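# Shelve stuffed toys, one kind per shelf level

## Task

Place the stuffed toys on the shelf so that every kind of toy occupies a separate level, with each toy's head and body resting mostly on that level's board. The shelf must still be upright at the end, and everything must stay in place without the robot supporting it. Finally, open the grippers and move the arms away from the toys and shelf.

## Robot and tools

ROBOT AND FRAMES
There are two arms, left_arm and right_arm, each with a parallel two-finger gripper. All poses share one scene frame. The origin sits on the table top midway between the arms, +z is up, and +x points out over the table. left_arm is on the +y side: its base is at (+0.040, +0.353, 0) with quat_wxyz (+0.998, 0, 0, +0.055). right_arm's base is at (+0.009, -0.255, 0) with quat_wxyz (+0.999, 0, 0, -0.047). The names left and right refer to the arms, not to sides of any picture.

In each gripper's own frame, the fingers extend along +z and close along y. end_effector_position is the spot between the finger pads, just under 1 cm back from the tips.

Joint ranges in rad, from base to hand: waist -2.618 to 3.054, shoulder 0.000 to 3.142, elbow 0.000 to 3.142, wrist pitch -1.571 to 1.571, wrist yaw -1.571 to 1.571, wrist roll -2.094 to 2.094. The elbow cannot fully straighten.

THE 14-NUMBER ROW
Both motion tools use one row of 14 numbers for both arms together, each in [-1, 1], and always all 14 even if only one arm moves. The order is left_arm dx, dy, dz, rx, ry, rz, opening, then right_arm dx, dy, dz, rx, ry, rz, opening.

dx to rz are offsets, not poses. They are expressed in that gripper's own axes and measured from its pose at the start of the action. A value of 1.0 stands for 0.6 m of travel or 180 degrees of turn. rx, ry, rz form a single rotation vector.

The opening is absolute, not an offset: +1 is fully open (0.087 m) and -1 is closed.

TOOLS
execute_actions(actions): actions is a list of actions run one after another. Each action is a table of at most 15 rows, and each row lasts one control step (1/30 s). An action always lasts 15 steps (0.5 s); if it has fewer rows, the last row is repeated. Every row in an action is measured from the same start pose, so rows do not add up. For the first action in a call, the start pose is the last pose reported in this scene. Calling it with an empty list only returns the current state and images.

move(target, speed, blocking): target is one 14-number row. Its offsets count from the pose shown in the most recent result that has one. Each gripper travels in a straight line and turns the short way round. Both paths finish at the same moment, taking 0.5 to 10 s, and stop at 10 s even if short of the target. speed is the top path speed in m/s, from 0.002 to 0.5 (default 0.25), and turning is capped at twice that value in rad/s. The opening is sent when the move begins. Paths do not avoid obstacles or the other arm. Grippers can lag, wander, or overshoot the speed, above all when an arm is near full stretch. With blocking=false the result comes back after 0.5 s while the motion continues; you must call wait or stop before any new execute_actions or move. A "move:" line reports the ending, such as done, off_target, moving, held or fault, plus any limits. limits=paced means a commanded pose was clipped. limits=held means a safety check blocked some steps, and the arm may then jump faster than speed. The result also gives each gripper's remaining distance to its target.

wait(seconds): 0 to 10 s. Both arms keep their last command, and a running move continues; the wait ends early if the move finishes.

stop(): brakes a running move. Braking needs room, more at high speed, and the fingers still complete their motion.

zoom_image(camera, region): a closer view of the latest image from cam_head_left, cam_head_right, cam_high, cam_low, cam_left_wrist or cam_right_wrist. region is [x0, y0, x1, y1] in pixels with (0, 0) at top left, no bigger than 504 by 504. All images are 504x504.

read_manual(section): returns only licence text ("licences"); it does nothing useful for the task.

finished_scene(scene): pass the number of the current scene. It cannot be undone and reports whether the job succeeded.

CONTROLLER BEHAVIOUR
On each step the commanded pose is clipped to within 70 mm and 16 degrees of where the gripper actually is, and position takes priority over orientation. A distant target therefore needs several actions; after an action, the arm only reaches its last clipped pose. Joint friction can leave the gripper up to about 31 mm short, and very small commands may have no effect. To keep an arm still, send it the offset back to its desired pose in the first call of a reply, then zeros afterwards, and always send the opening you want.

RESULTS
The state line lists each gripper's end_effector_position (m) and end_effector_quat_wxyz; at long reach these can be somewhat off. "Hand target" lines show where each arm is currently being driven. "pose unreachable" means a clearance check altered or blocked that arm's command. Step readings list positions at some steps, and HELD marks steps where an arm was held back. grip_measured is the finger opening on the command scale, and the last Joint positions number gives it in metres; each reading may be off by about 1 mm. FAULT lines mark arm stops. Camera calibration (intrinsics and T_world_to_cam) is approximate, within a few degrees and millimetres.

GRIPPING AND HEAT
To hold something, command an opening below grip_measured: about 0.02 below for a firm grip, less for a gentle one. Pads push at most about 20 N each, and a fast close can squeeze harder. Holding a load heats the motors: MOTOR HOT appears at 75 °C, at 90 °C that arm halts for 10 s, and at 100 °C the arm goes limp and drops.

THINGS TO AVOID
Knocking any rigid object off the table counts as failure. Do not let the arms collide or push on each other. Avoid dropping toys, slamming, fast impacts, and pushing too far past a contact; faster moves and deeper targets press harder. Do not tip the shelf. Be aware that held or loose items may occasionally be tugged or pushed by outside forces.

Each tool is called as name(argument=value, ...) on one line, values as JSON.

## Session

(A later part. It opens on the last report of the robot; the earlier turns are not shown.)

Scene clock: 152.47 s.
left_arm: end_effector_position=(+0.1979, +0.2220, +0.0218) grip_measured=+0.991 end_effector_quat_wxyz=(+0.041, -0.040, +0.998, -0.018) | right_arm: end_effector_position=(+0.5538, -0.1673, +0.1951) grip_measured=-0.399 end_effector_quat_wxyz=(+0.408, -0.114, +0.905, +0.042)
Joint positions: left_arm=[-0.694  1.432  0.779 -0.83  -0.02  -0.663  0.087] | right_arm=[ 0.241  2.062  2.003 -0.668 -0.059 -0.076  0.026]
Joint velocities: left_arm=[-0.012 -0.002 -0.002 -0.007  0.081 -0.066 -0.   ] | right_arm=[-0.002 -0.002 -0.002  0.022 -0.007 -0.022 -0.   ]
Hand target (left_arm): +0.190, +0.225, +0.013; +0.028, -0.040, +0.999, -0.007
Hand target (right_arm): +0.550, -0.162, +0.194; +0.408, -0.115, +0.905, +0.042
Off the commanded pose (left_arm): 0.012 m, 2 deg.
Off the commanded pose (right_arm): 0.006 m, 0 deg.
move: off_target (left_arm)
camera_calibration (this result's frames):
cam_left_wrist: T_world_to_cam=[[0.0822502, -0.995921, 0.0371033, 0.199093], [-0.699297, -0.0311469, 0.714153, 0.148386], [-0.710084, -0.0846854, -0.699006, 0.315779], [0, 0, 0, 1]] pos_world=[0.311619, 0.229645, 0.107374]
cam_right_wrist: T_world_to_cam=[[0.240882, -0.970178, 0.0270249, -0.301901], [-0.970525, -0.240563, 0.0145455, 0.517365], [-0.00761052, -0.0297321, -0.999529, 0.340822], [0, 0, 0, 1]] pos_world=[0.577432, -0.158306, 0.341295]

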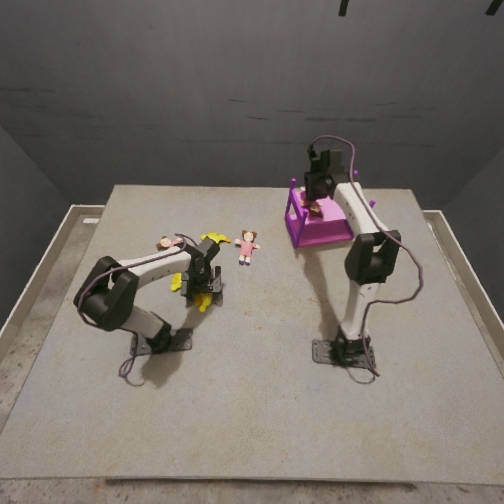

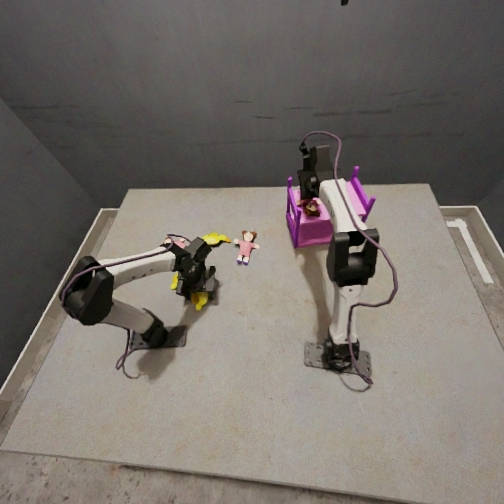

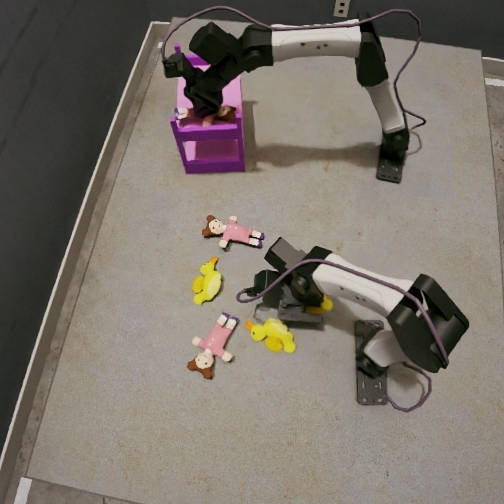

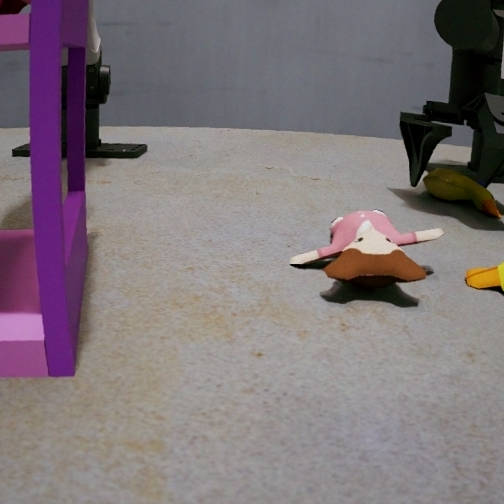

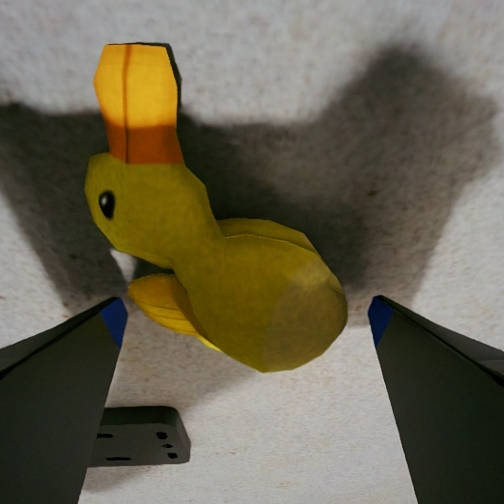

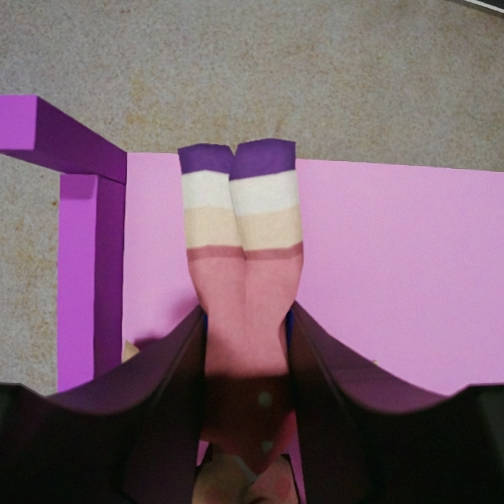

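execute_actions(actions=[[[0.005,0.003,0.01,0,0,0,1,0.005,0,0.005,0,0,0,-0.4],[0.01,0.006,0.02,0,0,0,1,0.01,0,0.01,0,0,0,-0.4],[0.015,0.01,0.03,0,0,0,1,0.015,0,0.013,0,0,0,-0.4],[0.02,0.01,0.04,0,0,0,1,0.015,0,0.013,0,0,0,-0.4],[0.02,0.01,0.04,0,0,0,1,0.015,0,0.013,0,0,0,-0.3],[0.02,0.01,0.04,0,0,0,1,0.015,0,0.013,0,0,0,-0.2],[0.02,0.01,0.04,0,0,0,1,0.015,0,0.013,0,0,0,-0.1],[0.02,0.01,0.04,0,0,0,1,0.015,0,0.013,0,0,0,0],[0.02,0.01,0.04,0,0,0,1,0.015,0,0.013,0,0,0,0.1],[0.02,0.01,0.04,0,0,0,1,0.015,0,0.013,0,0,0,0.2],[0.02,0.01,0.04,0,0,0,1,0.015,0,0.013,0,0,0,0.35]],[[0,0,0,0,0,0,0.9,-0.01,0,-0.01,0,0,0,0.35],[0,0,0,0,0,0,0.8,-0.02,0,-0.02,0,0,0,0.35],[0,0,0,0,0,0,0.7,-0.03,0,-0.03,0,0,0,0.35],[0,0,0,0,0,0,0.6,-0.04,0,-0.04,0,0,0,0.35],[0,0,0,0,0,0,0.5,-0.05,0,-0.05,0,0,0,0.35],[0,0,0,0,0,0,0.4,-0.06,0,-0.06,0,0,0,0.35],[0,0,0,0,0,0,0.3,-0.07,0,-0.07,0,0,0,0.35],[0,0,0,0,0,0,0.2,-0.07,0,-0.08,0,0,0,0.35],[0,0,0,0,0,0,0.1,-0.07,0,-0.09,0,0,0,0.35],[0,0,0,0,0,0,0.0,-0.07,0,-0.10,0,0,0,0.35],[0,0,0,0,0,0,-0.1,-0.07,0,-0.11,0,0,0,0.35],[0,0,0,0,0,0,-0.2,-0.07,0,-0.12,0,0,0,0.35]]])

Scene clock: 160.93 s.
left_arm: end_effector_position=(+0.1972, +0.2244, +0.0140) grip_measured=-0.198 end_effector_quat_wxyz=(+0.052, -0.039, +0.998, -0.019) | right_arm: end_effector_position=(+0.5450, -0.1686, +0.2726) grip_measured=+0.350 end_effector_quat_wxyz=(+0.440, -0.113, +0.890, +0.042)
Joint positions: left_arm=[-0.696  1.418  0.735 -0.781 -0.031 -0.663  0.035] | right_arm=[ 0.241  2.058  2.273 -0.871 -0.059 -0.076  0.059]
Joint velocities: left_arm=[ 0.007 -0.012 -0.012 -0.022  0.037 -0.081 -0.   ] | right_arm=[-0.017  0.002  0.022 -0.33   0.007  0.007  0.   ]
Hand target (left_arm): +0.197, +0.222, +0.014; +0.052, -0.040, +0.998, -0.023
Hand target (right_arm): +0.531, -0.173, +0.266; +0.413, -0.113, +0.903, +0.042
Off the commanded pose (left_arm): 0.002 m, 1 deg.
Off the commanded pose (right_arm): 0.017 m, 4 deg.
Step readings (end_effector_position; steps 1 to 15: 1st action; 16 to 30: 2nd action):
0: left_arm (+0.1983, +0.2218, +0.0218) | right_arm (+0.5539, -0.1673, +0.1952)
1: left_arm (+0.1987, +0.2215, +0.0218) | right_arm (+0.5540, -0.1673, +0.1953)
2: left_arm (+0.1993, +0.2211, +0.0208) | right_arm (+0.5545, -0.1672, +0.1949)
4: left_arm (+0.1977, +0.2222, +0.0143) | right_arm (+0.5556, -0.1670, +0.1924)
8: left_arm (+0.1973, +0.2224, +0.0138) | right_arm (+0.5568, -0.1669, +0.1888)
15: left_arm (+0.1974, +0.2224, +0.0137) | right_arm (+0.5563, -0.1669, +0.1868)
16: left_arm (+0.1974, +0.2232, +0.0141) | right_arm (+0.5561, -0.1670, +0.1874)
17: left_arm (+0.1973, +0.2241, +0.0140) | right_arm (+0.5552, -0.1671, +0.1895)
19: left_arm (+0.1971, +0.2249, +0.0139) | right_arm (+0.5548, -0.1672, +0.1996)
23: left_arm (+0.1970, +0.2248, +0.0140) | right_arm (+0.5586, -0.1666, +0.2456)
30: end_effector_position above
camera_calibration (this result's frames):
cam_left_wrist: T_world_to_cam=[[0.0802215, -0.995977, 0.0399362, 0.202187], [-0.715008, -0.029583, 0.69849, 0.156482], [-0.694499, -0.0845887, -0.714504, 0.307069], [0, 0, 0, 1]] pos_world=[0.308925, 0.231977, 0.102026]
cam_right_wrist: T_world_to_cam=[[0.238454, -0.970559, 0.033979, -0.303851], [-0.969138, -0.240066, -0.0560329, 0.525973], [0.0625404, -0.019569, -0.997851, 0.381242], [0, 0, 0, 1]] pos_world=[0.558351, -0.161176, 0.420219]

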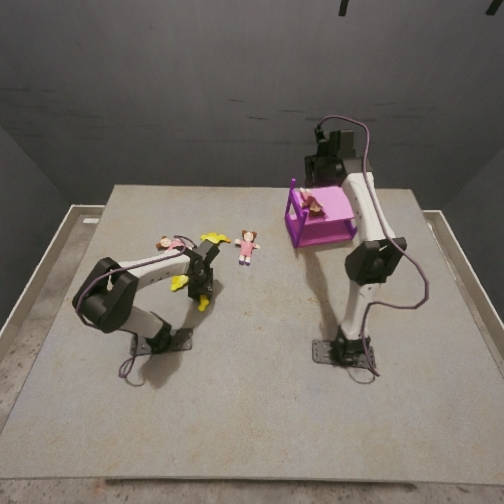

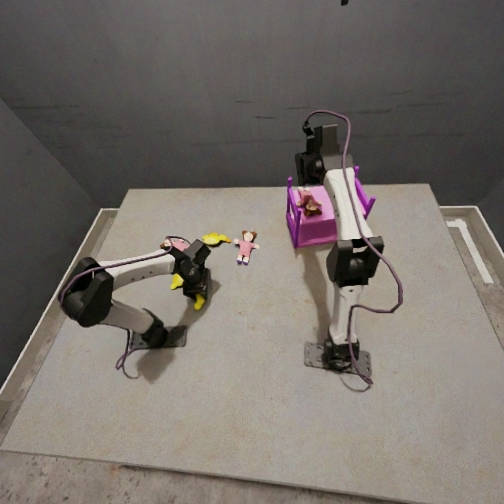

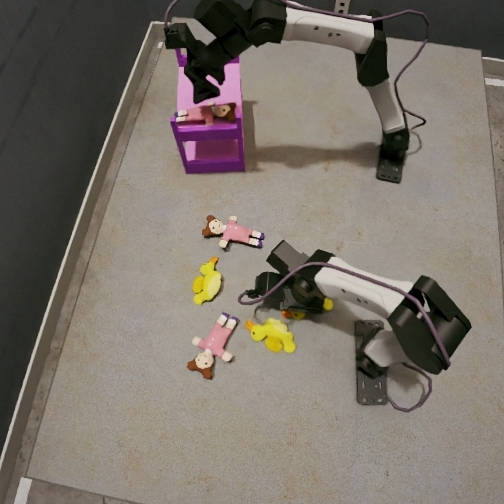

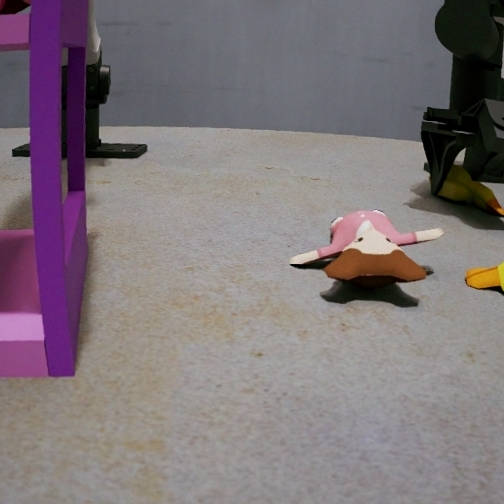

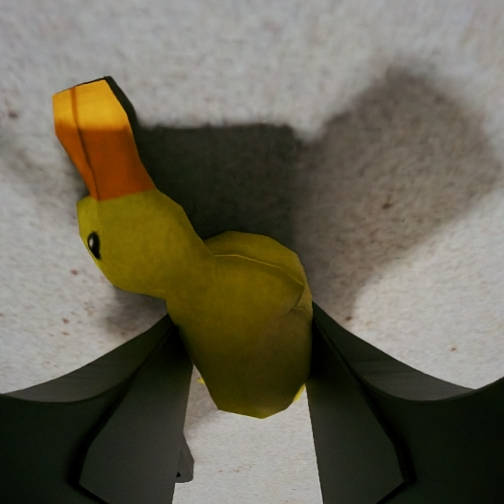

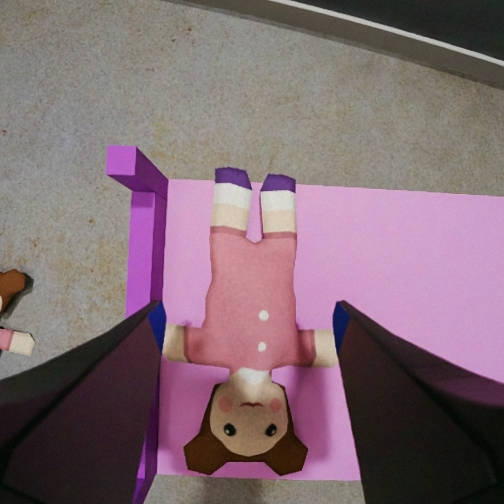

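move(target=[0,0,0,0,0,0,-0.5,0.087,0.266,-0.165,0.078,0.07,0.086,1], speed=0.35)

move(target=[0,0.03,-0.13,0,0,0,-0.5,0.209,0.192,0.238,0,0,0,1], speed=0.3)

Scene clock: 171.37 s.
left_arm: end_effector_position=(+0.1971, +0.2243, +0.0140) grip_measured=-0.499 end_effector_quat_wxyz=(+0.052, -0.039, +0.998, -0.019) | right_arm: end_effector_position=(+0.3960, -0.0384, +0.2969) grip_measured=+1.000 end_effector_quat_wxyz=(+0.349, +0.053, +0.936, -0.007)
Joint positions: left_arm=[-0.696  1.418  0.735 -0.781 -0.031 -0.663  0.022] | right_arm=[ 0.725  2.128  2.69  -1.551  0.439  0.611  0.087]
Joint velocities: left_arm=[-0.002 -0.017  0.007 -0.037 -0.022  0.037  0.   ] | right_arm=[-0.002 -0.017 -0.007 -0.037 -0.051 -0.037  0.   ]
Hand target (left_arm): +0.197, +0.224, +0.014; +0.052, -0.039, +0.998, -0.019
Hand target (right_arm): +0.399, -0.040, +0.290; +0.343, +0.057, +0.938, -0.015
Off the commanded pose (left_arm): 0.000 m, 0 deg.
Off the commanded pose (right_arm): 0.010 m, 2 deg.
joint sent to its limit (right arm) — the command would take joint 4 (wrist pitch) past its lower limit, so that joint was sent only as far as its limit.
move: done
camera_calibration (this result's frames):
cam_left_wrist: T_world_to_cam=[[0.0801895, -0.995967, 0.0402342, 0.202134], [-0.714862, -0.0293332, 0.69865, 0.156361], [-0.694652, -0.0847862, -0.714332, 0.307115], [0, 0, 0, 1]] pos_world=[0.308906, 0.231945, 0.102008]
cam_right_wrist: T_world_to_cam=[[-0.101091, -0.994773, -0.0143821, 0.00512739], [-0.984351, 0.0979135, 0.146516, 0.373022], [-0.144342, 0.0289685, -0.989104, 0.498533], [0, 0, 0, 1]] pos_world=[0.439662, -0.0458651, 0.43852]

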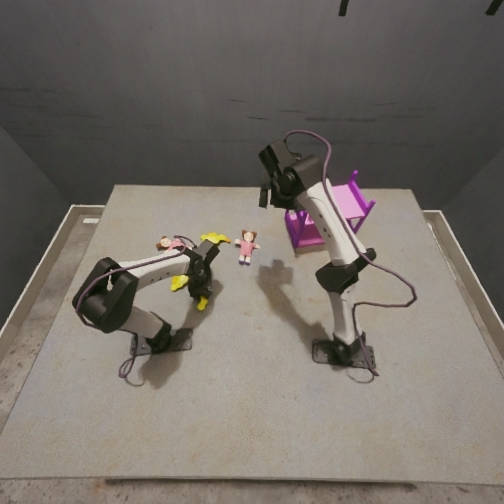

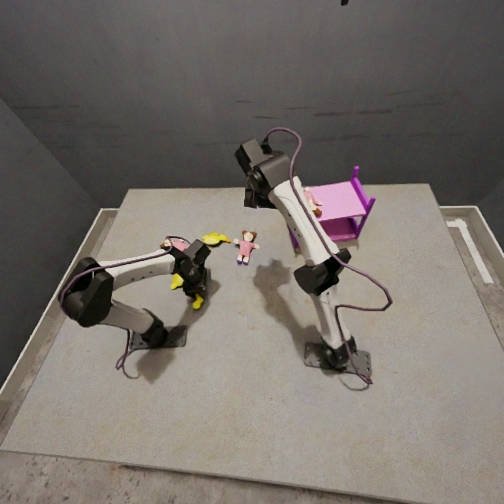

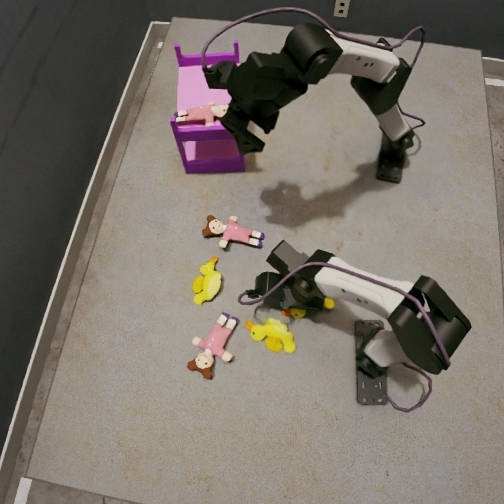

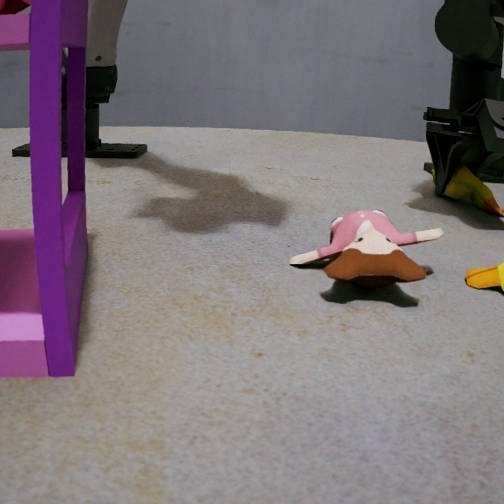

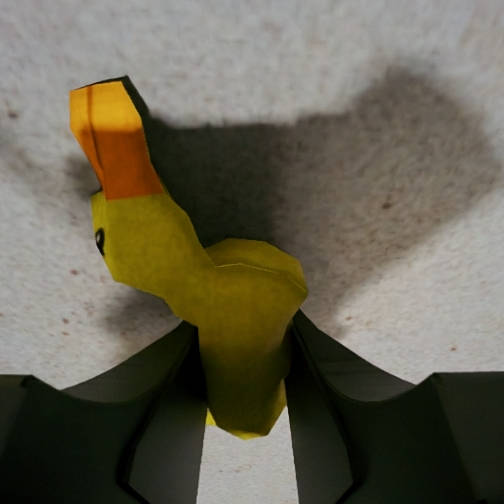

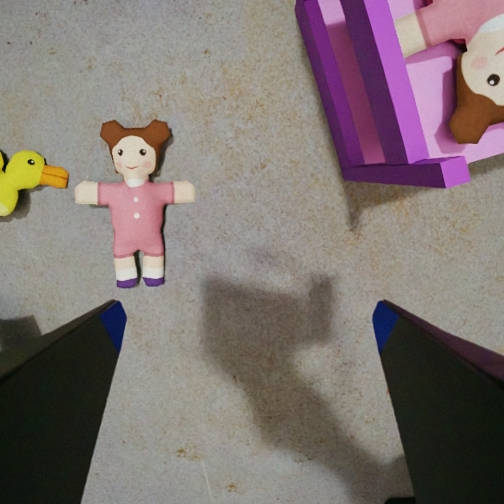

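Scene clock: 172.83 s.
left_arm: end_effector_position=(+0.1859, +0.2458, +0.0843) grip_measured=-0.499 end_effector_quat_wxyz=(+0.048, -0.039, +0.998, -0.012) | right_arm: end_effector_position=(+0.4050, +0.0810, +0.1166) grip_measured=+1.000 end_effector_quat_wxyz=(+0.348, +0.052, +0.936, -0.003)
Joint positions: left_arm=[-0.642  1.263  0.909 -1.124 -0.031 -0.609  0.022] | right_arm=[ 0.921  2.196  2.013 -0.891  0.533  0.801  0.087]
Joint velocities: left_arm=[-0.007 -0.017 -0.002 -0.007  0.007  0.095 -0.001] | right_arm=[-0.002  0.007  0.007 -0.022  0.037 -0.066  0.   ]
Hand target (left_arm): +0.187, +0.246, +0.091; +0.053, -0.039, +0.998, -0.018
Hand target (right_arm): +0.404, +0.083, +0.110; +0.349, +0.053, +0.936, -0.005
Off the commanded pose (left_arm): 0.007 m, 1 deg.
Off the commanded pose (right_arm): 0.007 m, 0 deg.
move: done
camera_calibration (this result's frames):
cam_left_wrist: T_world_to_cam=[[0.0811946, -0.996334, 0.02694, 0.222563], [-0.707913, -0.038621, 0.705243, 0.100272], [-0.701618, -0.0763331, -0.708453, 0.350114], [0, 0, 0, 1]] pos_world=[0.298559, 0.252345, 0.171327]
cam_right_wrist: T_world_to_cam=[[-0.0971335, -0.995044, -0.0212582, 0.121442], [-0.984549, 0.0929384, 0.148408, 0.39689], [-0.145696, 0.0353451, -0.988698, 0.318006], [0, 0, 0, 1]] pos_world=[0.448886, 0.0727138, 0.258092]

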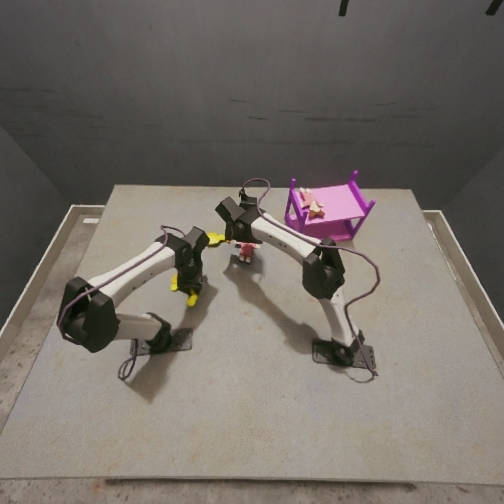

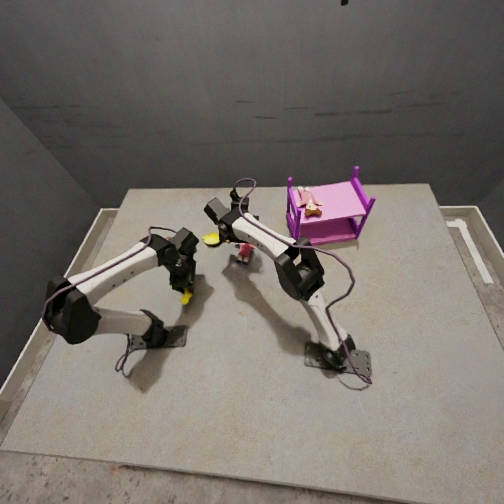

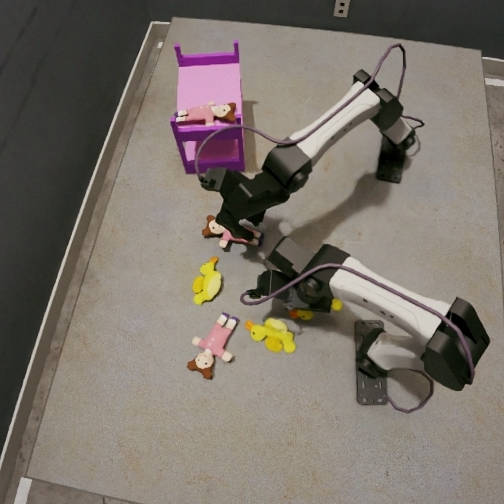

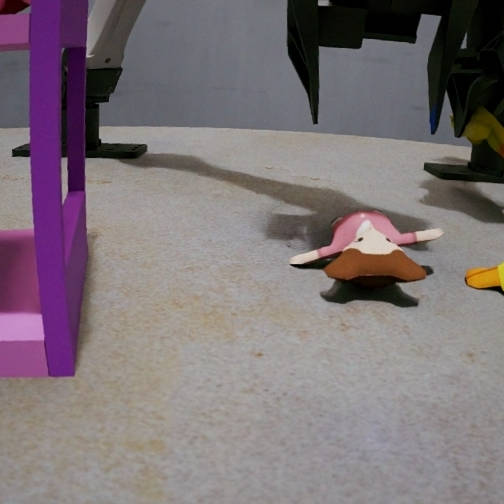

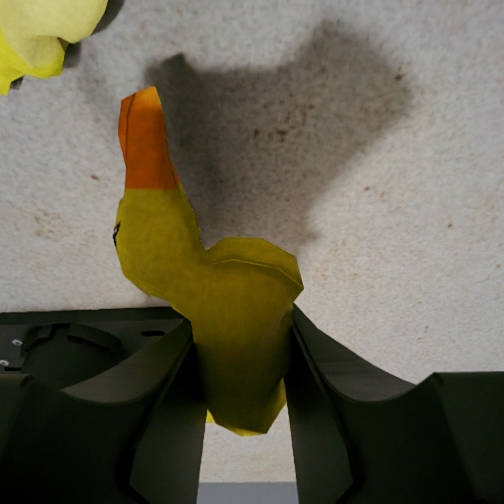

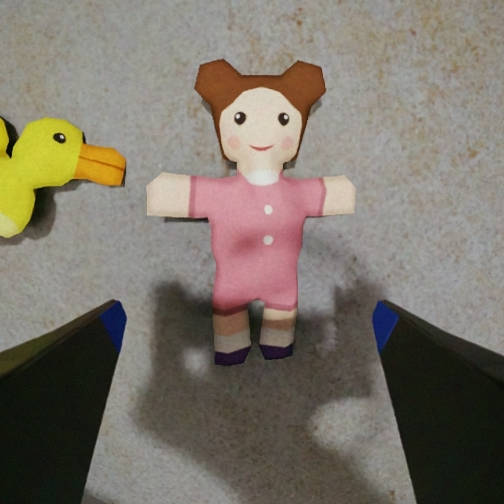

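move(target=[0,0.06,-0.02,0,0,-0.08,-0.5,0.092,-0.004,0.14,0,0,0,0.7], speed=0.2)

Scene clock: 178.17 s.
left_arm: end_effector_position=(+0.1914, +0.2796, +0.0989) grip_measured=-0.499 end_effector_quat_wxyz=(+0.059, -0.157, +0.986, -0.018) | right_arm: end_effector_position=(+0.4127, +0.0895, +0.0278) grip_measured=+0.700 end_effector_quat_wxyz=(+0.355, +0.050, +0.934, +0.005)
Joint positions: left_arm=[-0.436  1.172  0.909 -1.187 -0.022 -0.639  0.022] | right_arm=[ 0.921  2.266  1.763 -0.547  0.53   0.789  0.074]
Joint velocities: left_arm=[-0.002 -0.022  0.002 -0.037 -0.022 -0.066 -0.   ] | right_arm=[-0.032  0.007 -0.027  0.037  0.022  0.007  0.001]
Hand target (left_arm): +0.182, +0.282, +0.095; +0.046, -0.164, +0.985, -0.016
Hand target (right_arm): +0.416, +0.081, +0.017; +0.348, +0.052, +0.936, -0.003
Off the commanded pose (left_arm): 0.010 m, 2 deg.
Off the commanded pose (right_arm): 0.015 m, 1 deg.
move: off_target (right_arm)
camera_calibration (this result's frames):
cam_left_wrist: T_world_to_cam=[[0.310376, -0.94911, 0.0534411, 0.195756], [-0.695892, -0.188552, 0.692952, 0.136026], [-0.647612, -0.252265, -0.719, 0.406785], [0, 0, 0, 1]] pos_world=[0.29734, 0.31406, 0.187758]
cam_right_wrist: T_world_to_cam=[[-0.0870302, -0.995603, -0.034658, 0.125039], [-0.987512, 0.0816323, 0.134746, 0.419484], [-0.131324, 0.0459522, -0.990274, 0.224205], [0, 0, 0, 1]] pos_world=[0.454572, 0.0799431, 0.169835]

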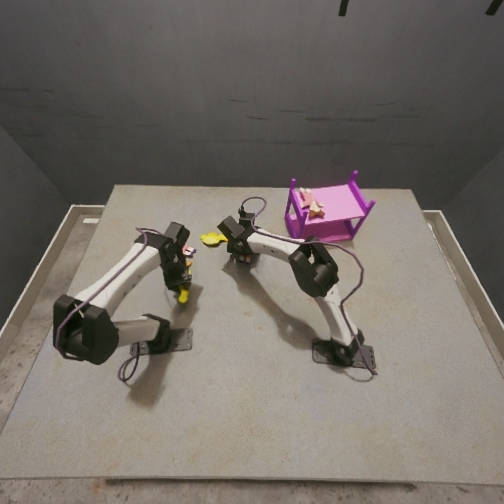

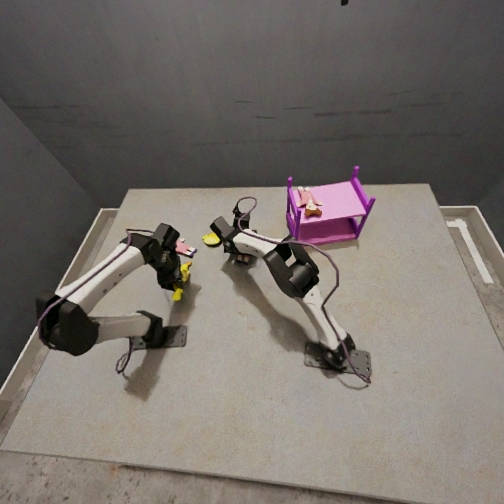

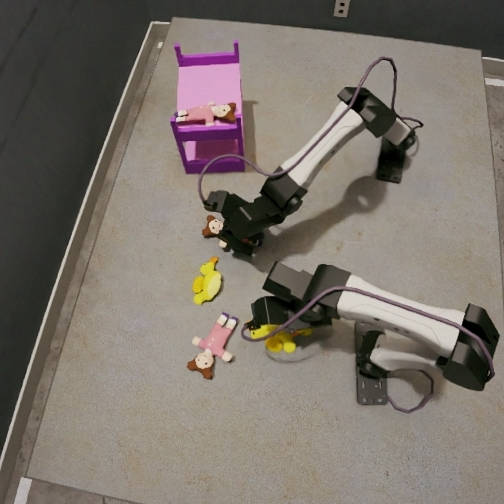

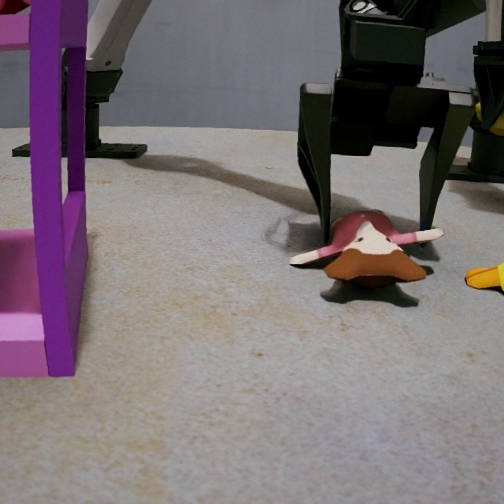

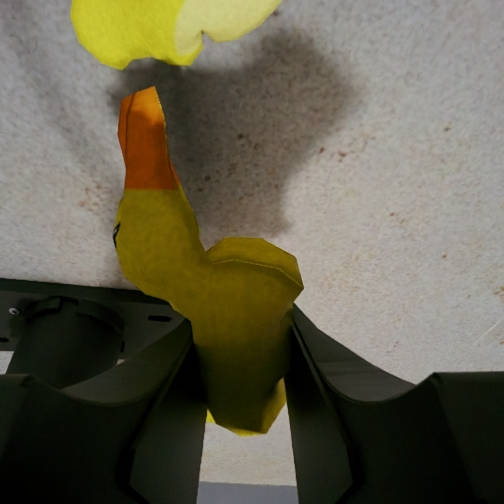

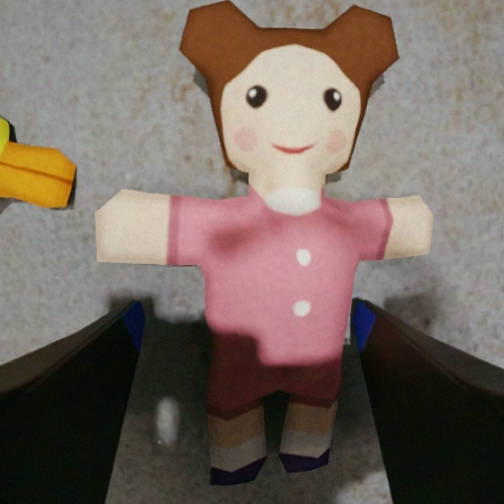

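execute_actions(actions=[[[0,0,0,0,0,0,-0.5,0,-0.01,0.005,0,0,0,0.65],[0,0,0,0,0,0,-0.5,0,-0.02,0.01,0,0,0,0.6],[0,0,0,0,0,0,-0.5,0,-0.03,0.015,0,0,0,0.5],[0,0,0,0,0,0,-0.5,0,-0.03,0.015,0,0,0,0.4],[0,0,0,0,0,0,-0.5,0,-0.03,0.015,0,0,0,0.3],[0,0,0,0,0,0,-0.5,0,-0.03,0.015,0,0,0,0.2],[0,0,0,0,0,0,-0.5,0,-0.03,0.015,0,0,0,0.1],[0,0,0,0,0,0,-0.5,0,-0.03,0.015,0,0,0,0.0],[0,0,0,0,0,0,-0.5,0,-0.03,0.015,0,0,0,-0.1],[0,0,0,0,0,0,-0.5,0,-0.03,0.015,0,0,0,-0.2],[0,0,0,0,0,0,-0.5,0,-0.03,0.015,0,0,0,-0.3],[0,0,0,0,0,0,-0.5,0,-0.03,0.015,0,0,0,-0.4],[0,0,0,0,0,0,-0.5,0,-0.03,0.015,0,0,0,-0.45]]])

Scene clock: 184.30 s.
left_arm: end_effector_position=(+0.1913, +0.2796, +0.0989) grip_measured=-0.499 end_effector_quat_wxyz=(+0.059, -0.157, +0.986, -0.018) | right_arm: end_effector_position=(+0.4174, +0.0780, +0.0222) grip_measured=-0.446 end_effector_quat_wxyz=(+0.359, +0.050, +0.932, +0.005)
Joint positions: left_arm=[-0.436  1.172  0.909 -1.187 -0.022 -0.639  0.022] | right_arm=[ 0.899  2.244  1.698 -0.483  0.525  0.764  0.024]
Joint velocities: left_arm=[-0.007 -0.012  0.007  0.081  0.037  0.066 -0.001] | right_arm=[ 0.007 -0.002  0.012  0.139  0.037 -0.037 -0.003]
Hand target (left_arm): +0.191, +0.280, +0.099; +0.059, -0.157, +0.986, -0.018
Hand target (right_arm): +0.417, +0.071, +0.020; +0.355, +0.050, +0.934, +0.004
Off the commanded pose (left_arm): 0.000 m, 0 deg.
Off the commanded pose (right_arm): 0.007 m, 1 deg.
Step readings (end_effector_position):
0: left_arm (+0.1913, +0.2796, +0.0989) | right_arm (+0.4129, +0.0898, +0.0280)
1: left_arm (+0.1913, +0.2796, +0.0989) | right_arm (+0.4131, +0.0899, +0.0281)
2: left_arm (+0.1913, +0.2796, +0.0989) | right_arm (+0.4135, +0.0897, +0.0272)
4: left_arm (+0.1913, +0.2796, +0.0989) | right_arm (+0.4122, +0.0850, +0.0234)
8: left_arm (+0.1913, +0.2796, +0.0989) | right_arm (+0.4139, +0.0784, +0.0220)
15: end_effector_position above
camera_calibration (this result's frames):
cam_left_wrist: T_world_to_cam=[[0.310396, -0.949117, 0.0532132, 0.195834], [-0.695641, -0.188636, 0.693181, 0.13592], [-0.647872, -0.252178, -0.718797, 0.40674], [0, 0, 0, 1]] pos_world=[0.297281, 0.314079, 0.187725]
cam_right_wrist: T_world_to_cam=[[-0.0868834, -0.995558, -0.0362615, 0.113776], [-0.988711, 0.0817113, 0.125594, 0.42654], [-0.122073, 0.0467642, -0.991419, 0.215908], [0, 0, 0, 1]] pos_world=[0.457966, 0.0683206, 0.16461]

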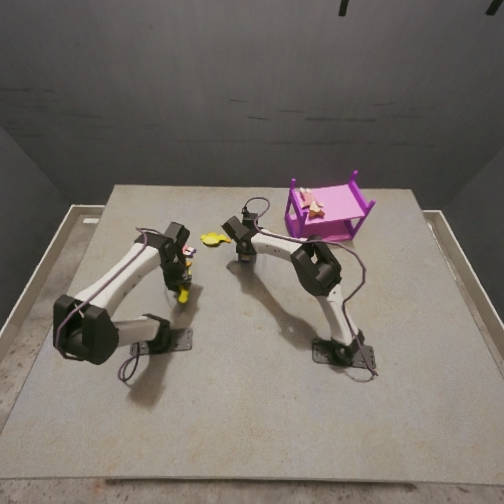

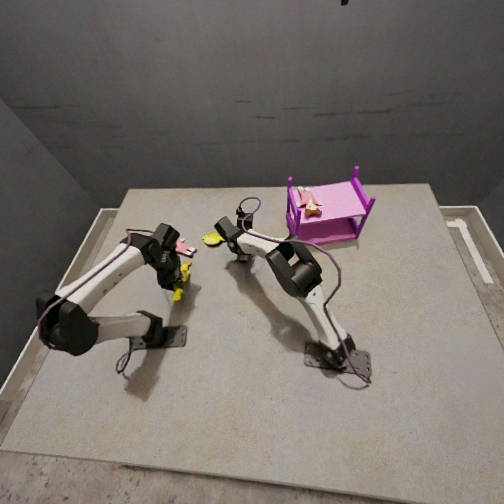

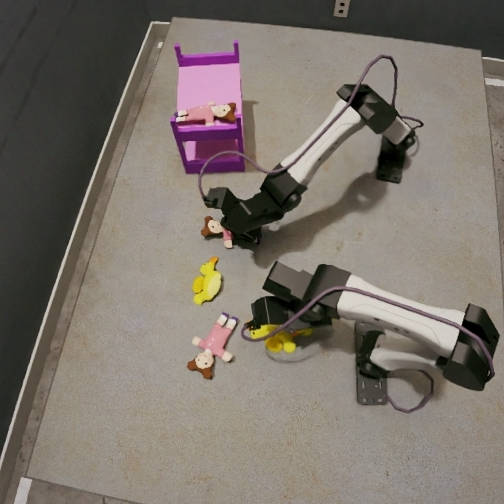

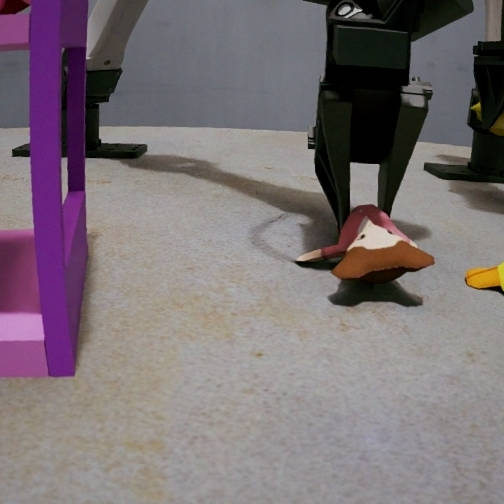

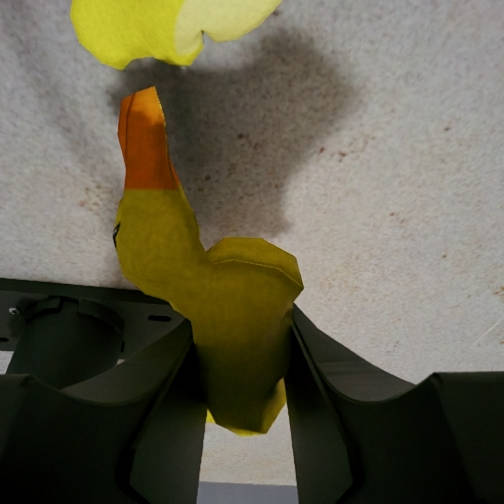

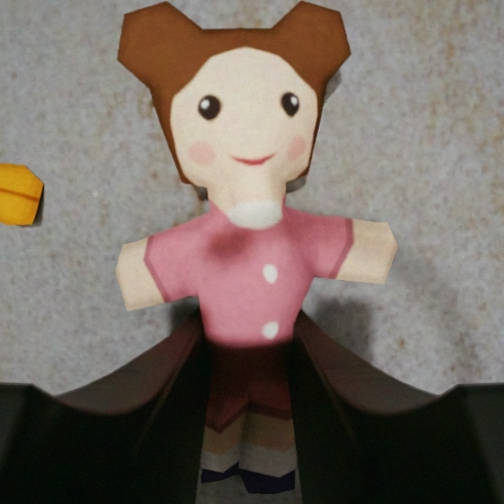

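move(target=[-0.022,-0.2,0.013,0,0,0,-0.5,-0.178,-0.378,-0.487,-0.06,-0.053,-0.0755,-0.5], speed=0.3)

move(target=[0.022,-0.295,0.123,0,0,-0.067,-0.5,-0.153,-0.26,0.332,0,0,0,-0.5], speed=0.25)

Scene clock: 196.37 s.
left_arm: end_effector_position=(+0.2374, +0.1731, +0.0990) grip_measured=-0.499 end_effector_quat_wxyz=(+0.056, -0.156, +0.986, -0.021) | right_arm: end_effector_position=(+0.2834, -0.1503, +0.2978) grip_measured=-0.499 end_effector_quat_wxyz=(+0.432, -0.095, +0.896, +0.043)
Joint positions: left_arm=[-0.755  1.539  1.195 -1.119 -0.051 -0.956  0.022] | right_arm=[ 0.56   1.152  1.463 -1.001  0.204  0.158  0.022]
Joint velocities: left_arm=[ 0.017 -0.002  0.007 -0.007 -0.007 -0.022 -0.   ] | right_arm=[ 0.002 -0.007 -0.012  0.007  0.007 -0.066  0.001]
Hand target (left_arm): +0.241, +0.168, +0.100; +0.058, -0.157, +0.986, -0.021
Hand target (right_arm): +0.284, -0.153, +0.303; +0.436, -0.093, +0.894, +0.043
Off the commanded pose (left_arm): 0.005 m, 0 deg.
Off the commanded pose (right_arm): 0.004 m, 1 deg.
move: done
camera_calibration (this result's frames):
cam_left_wrist: T_world_to_cam=[[0.309413, -0.949171, 0.0577748, 0.0801914], [-0.692506, -0.183274, 0.697744, 0.145642], [-0.65169, -0.2559, -0.714014, 0.410869], [0, 0, 0, 1]] pos_world=[0.343805, 0.207949, 0.187113]
cam_right_wrist: T_world_to_cam=[[0.207643, -0.978077, 0.015812, -0.21154], [-0.977351, -0.208109, -0.0384045, 0.280172], [0.0408532, -0.00747949, -0.999137, 0.431409], [0, 0, 0, 1]] pos_world=[0.300127, -0.14537, 0.445142]

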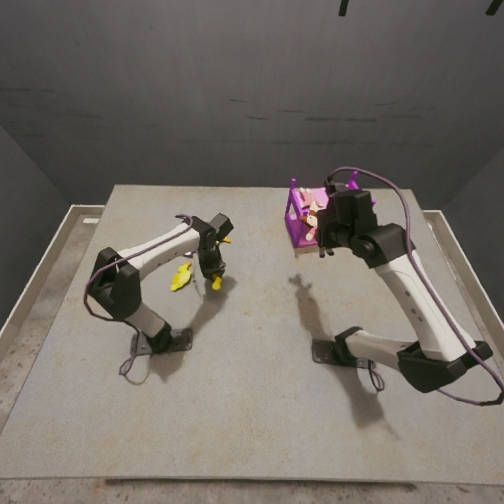

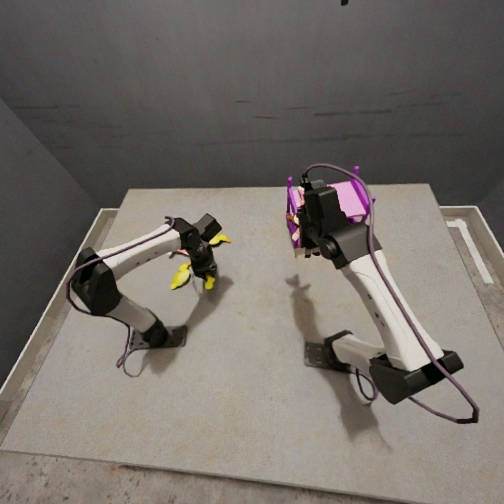

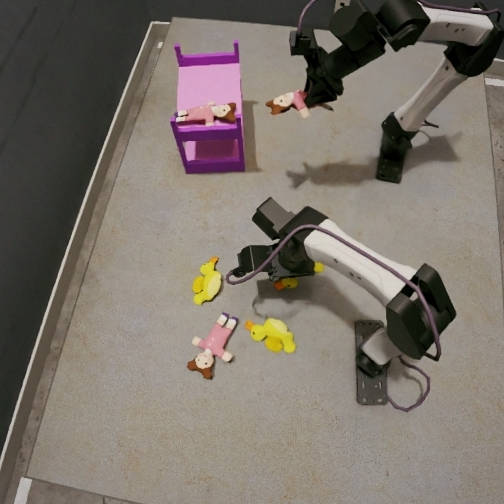

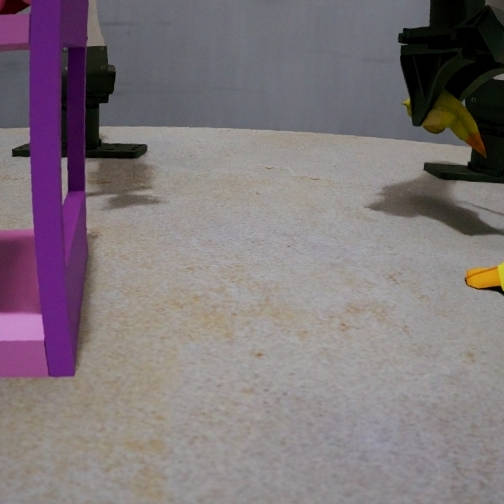

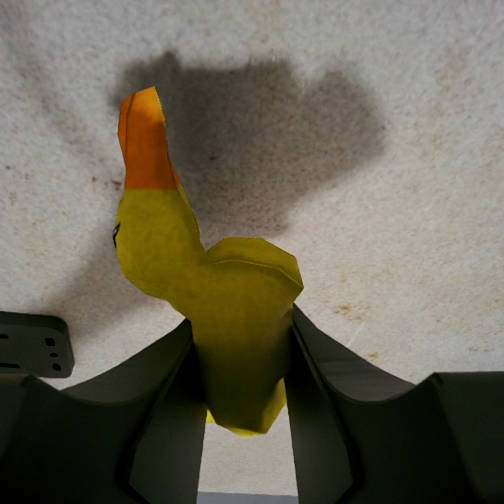

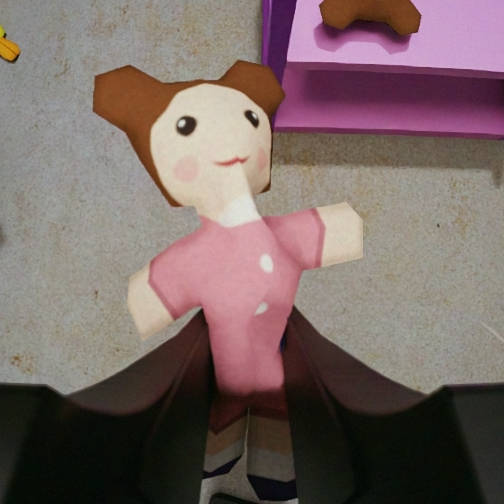

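Scene clock: 198.07 s.
left_arm: end_effector_position=(+0.2858, -0.0003, +0.0370) grip_measured=-0.499 end_effector_quat_wxyz=(+0.053, -0.256, +0.965, -0.034) | right_arm: end_effector_position=(+0.5211, -0.2553, +0.2389) grip_measured=-0.499 end_effector_quat_wxyz=(+0.428, -0.095, +0.898, +0.038)
Joint positions: left_arm=[-1.006  2.137  1.705 -1.034 -0.069 -1.412  0.022] | right_arm=[ 0.043  1.894  1.917 -0.721 -0.189 -0.173  0.022]
Joint velocities: left_arm=[-0.007 -0.002 -0.017 -0.037  0.022 -0.037 -0.001] | right_arm=[-0.002  0.012 -0.017 -0.007 -0.051  0.022 -0.001]
Hand target (left_arm): +0.286, -0.002, +0.035; +0.052, -0.259, +0.964, -0.029
Hand target (right_arm): +0.524, -0.258, +0.241; +0.431, -0.097, +0.896, +0.039
Off the commanded pose (left_arm): 0.003 m, 1 deg.
Off the commanded pose (right_arm): 0.009 m, 1 deg.
move: done
camera_calibration (this result's frames):
cam_left_wrist: T_world_to_cam=[[0.494441, -0.864377, 0.0915476, -0.149878], [-0.641827, -0.29204, 0.709063, 0.175782], [-0.586163, -0.409347, -0.699177, 0.33443], [0, 0, 0, 1]] pos_world=[0.382958, 0.0586825, 0.122906]
cam_right_wrist: T_world_to_cam=[[0.204071, -0.978689, 0.0228657, -0.362664], [-0.978425, -0.204674, -0.0281679, 0.487271], [0.0322476, -0.0166241, -0.999342, 0.364274], [0, 0, 0, 1]] pos_world=[0.53902, -0.249148, 0.386052]

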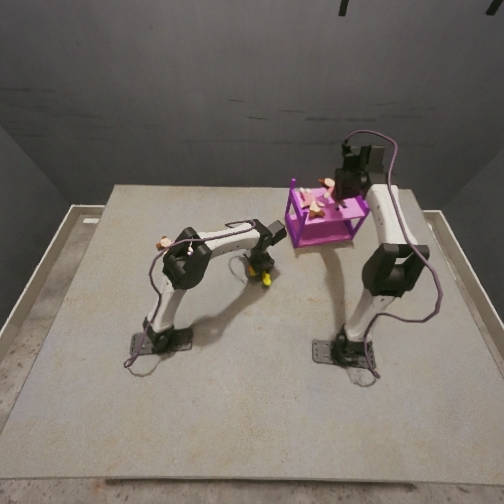

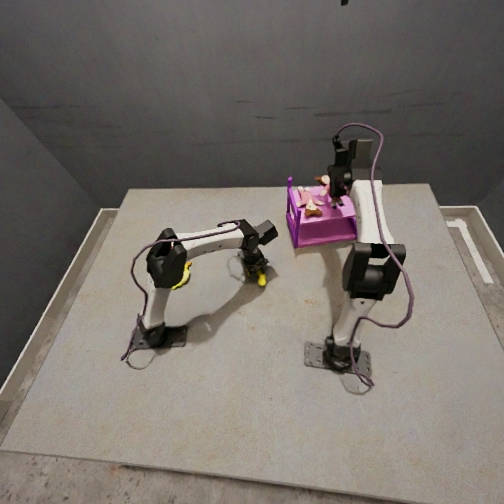

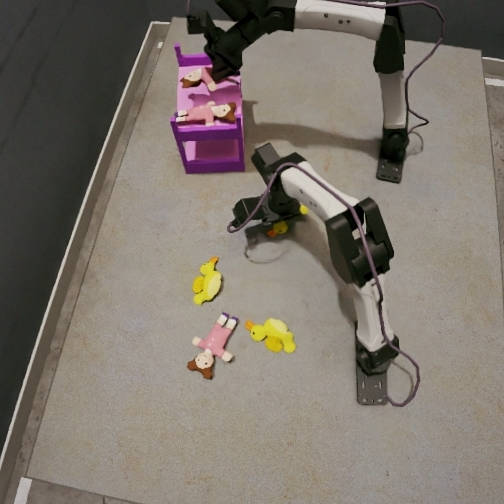

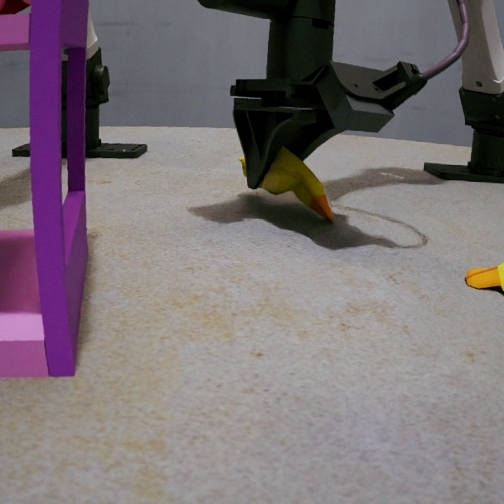

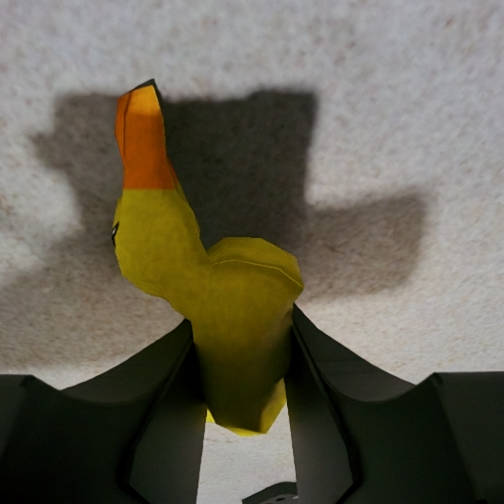

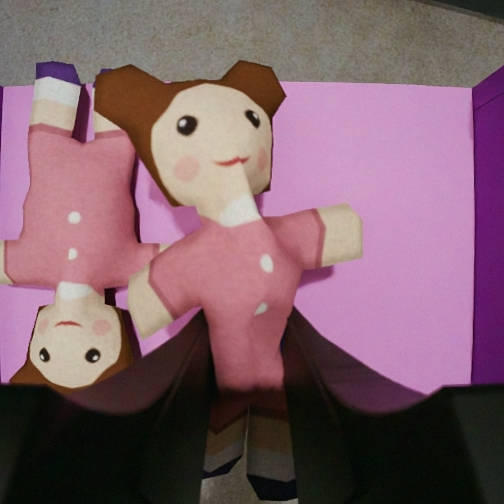

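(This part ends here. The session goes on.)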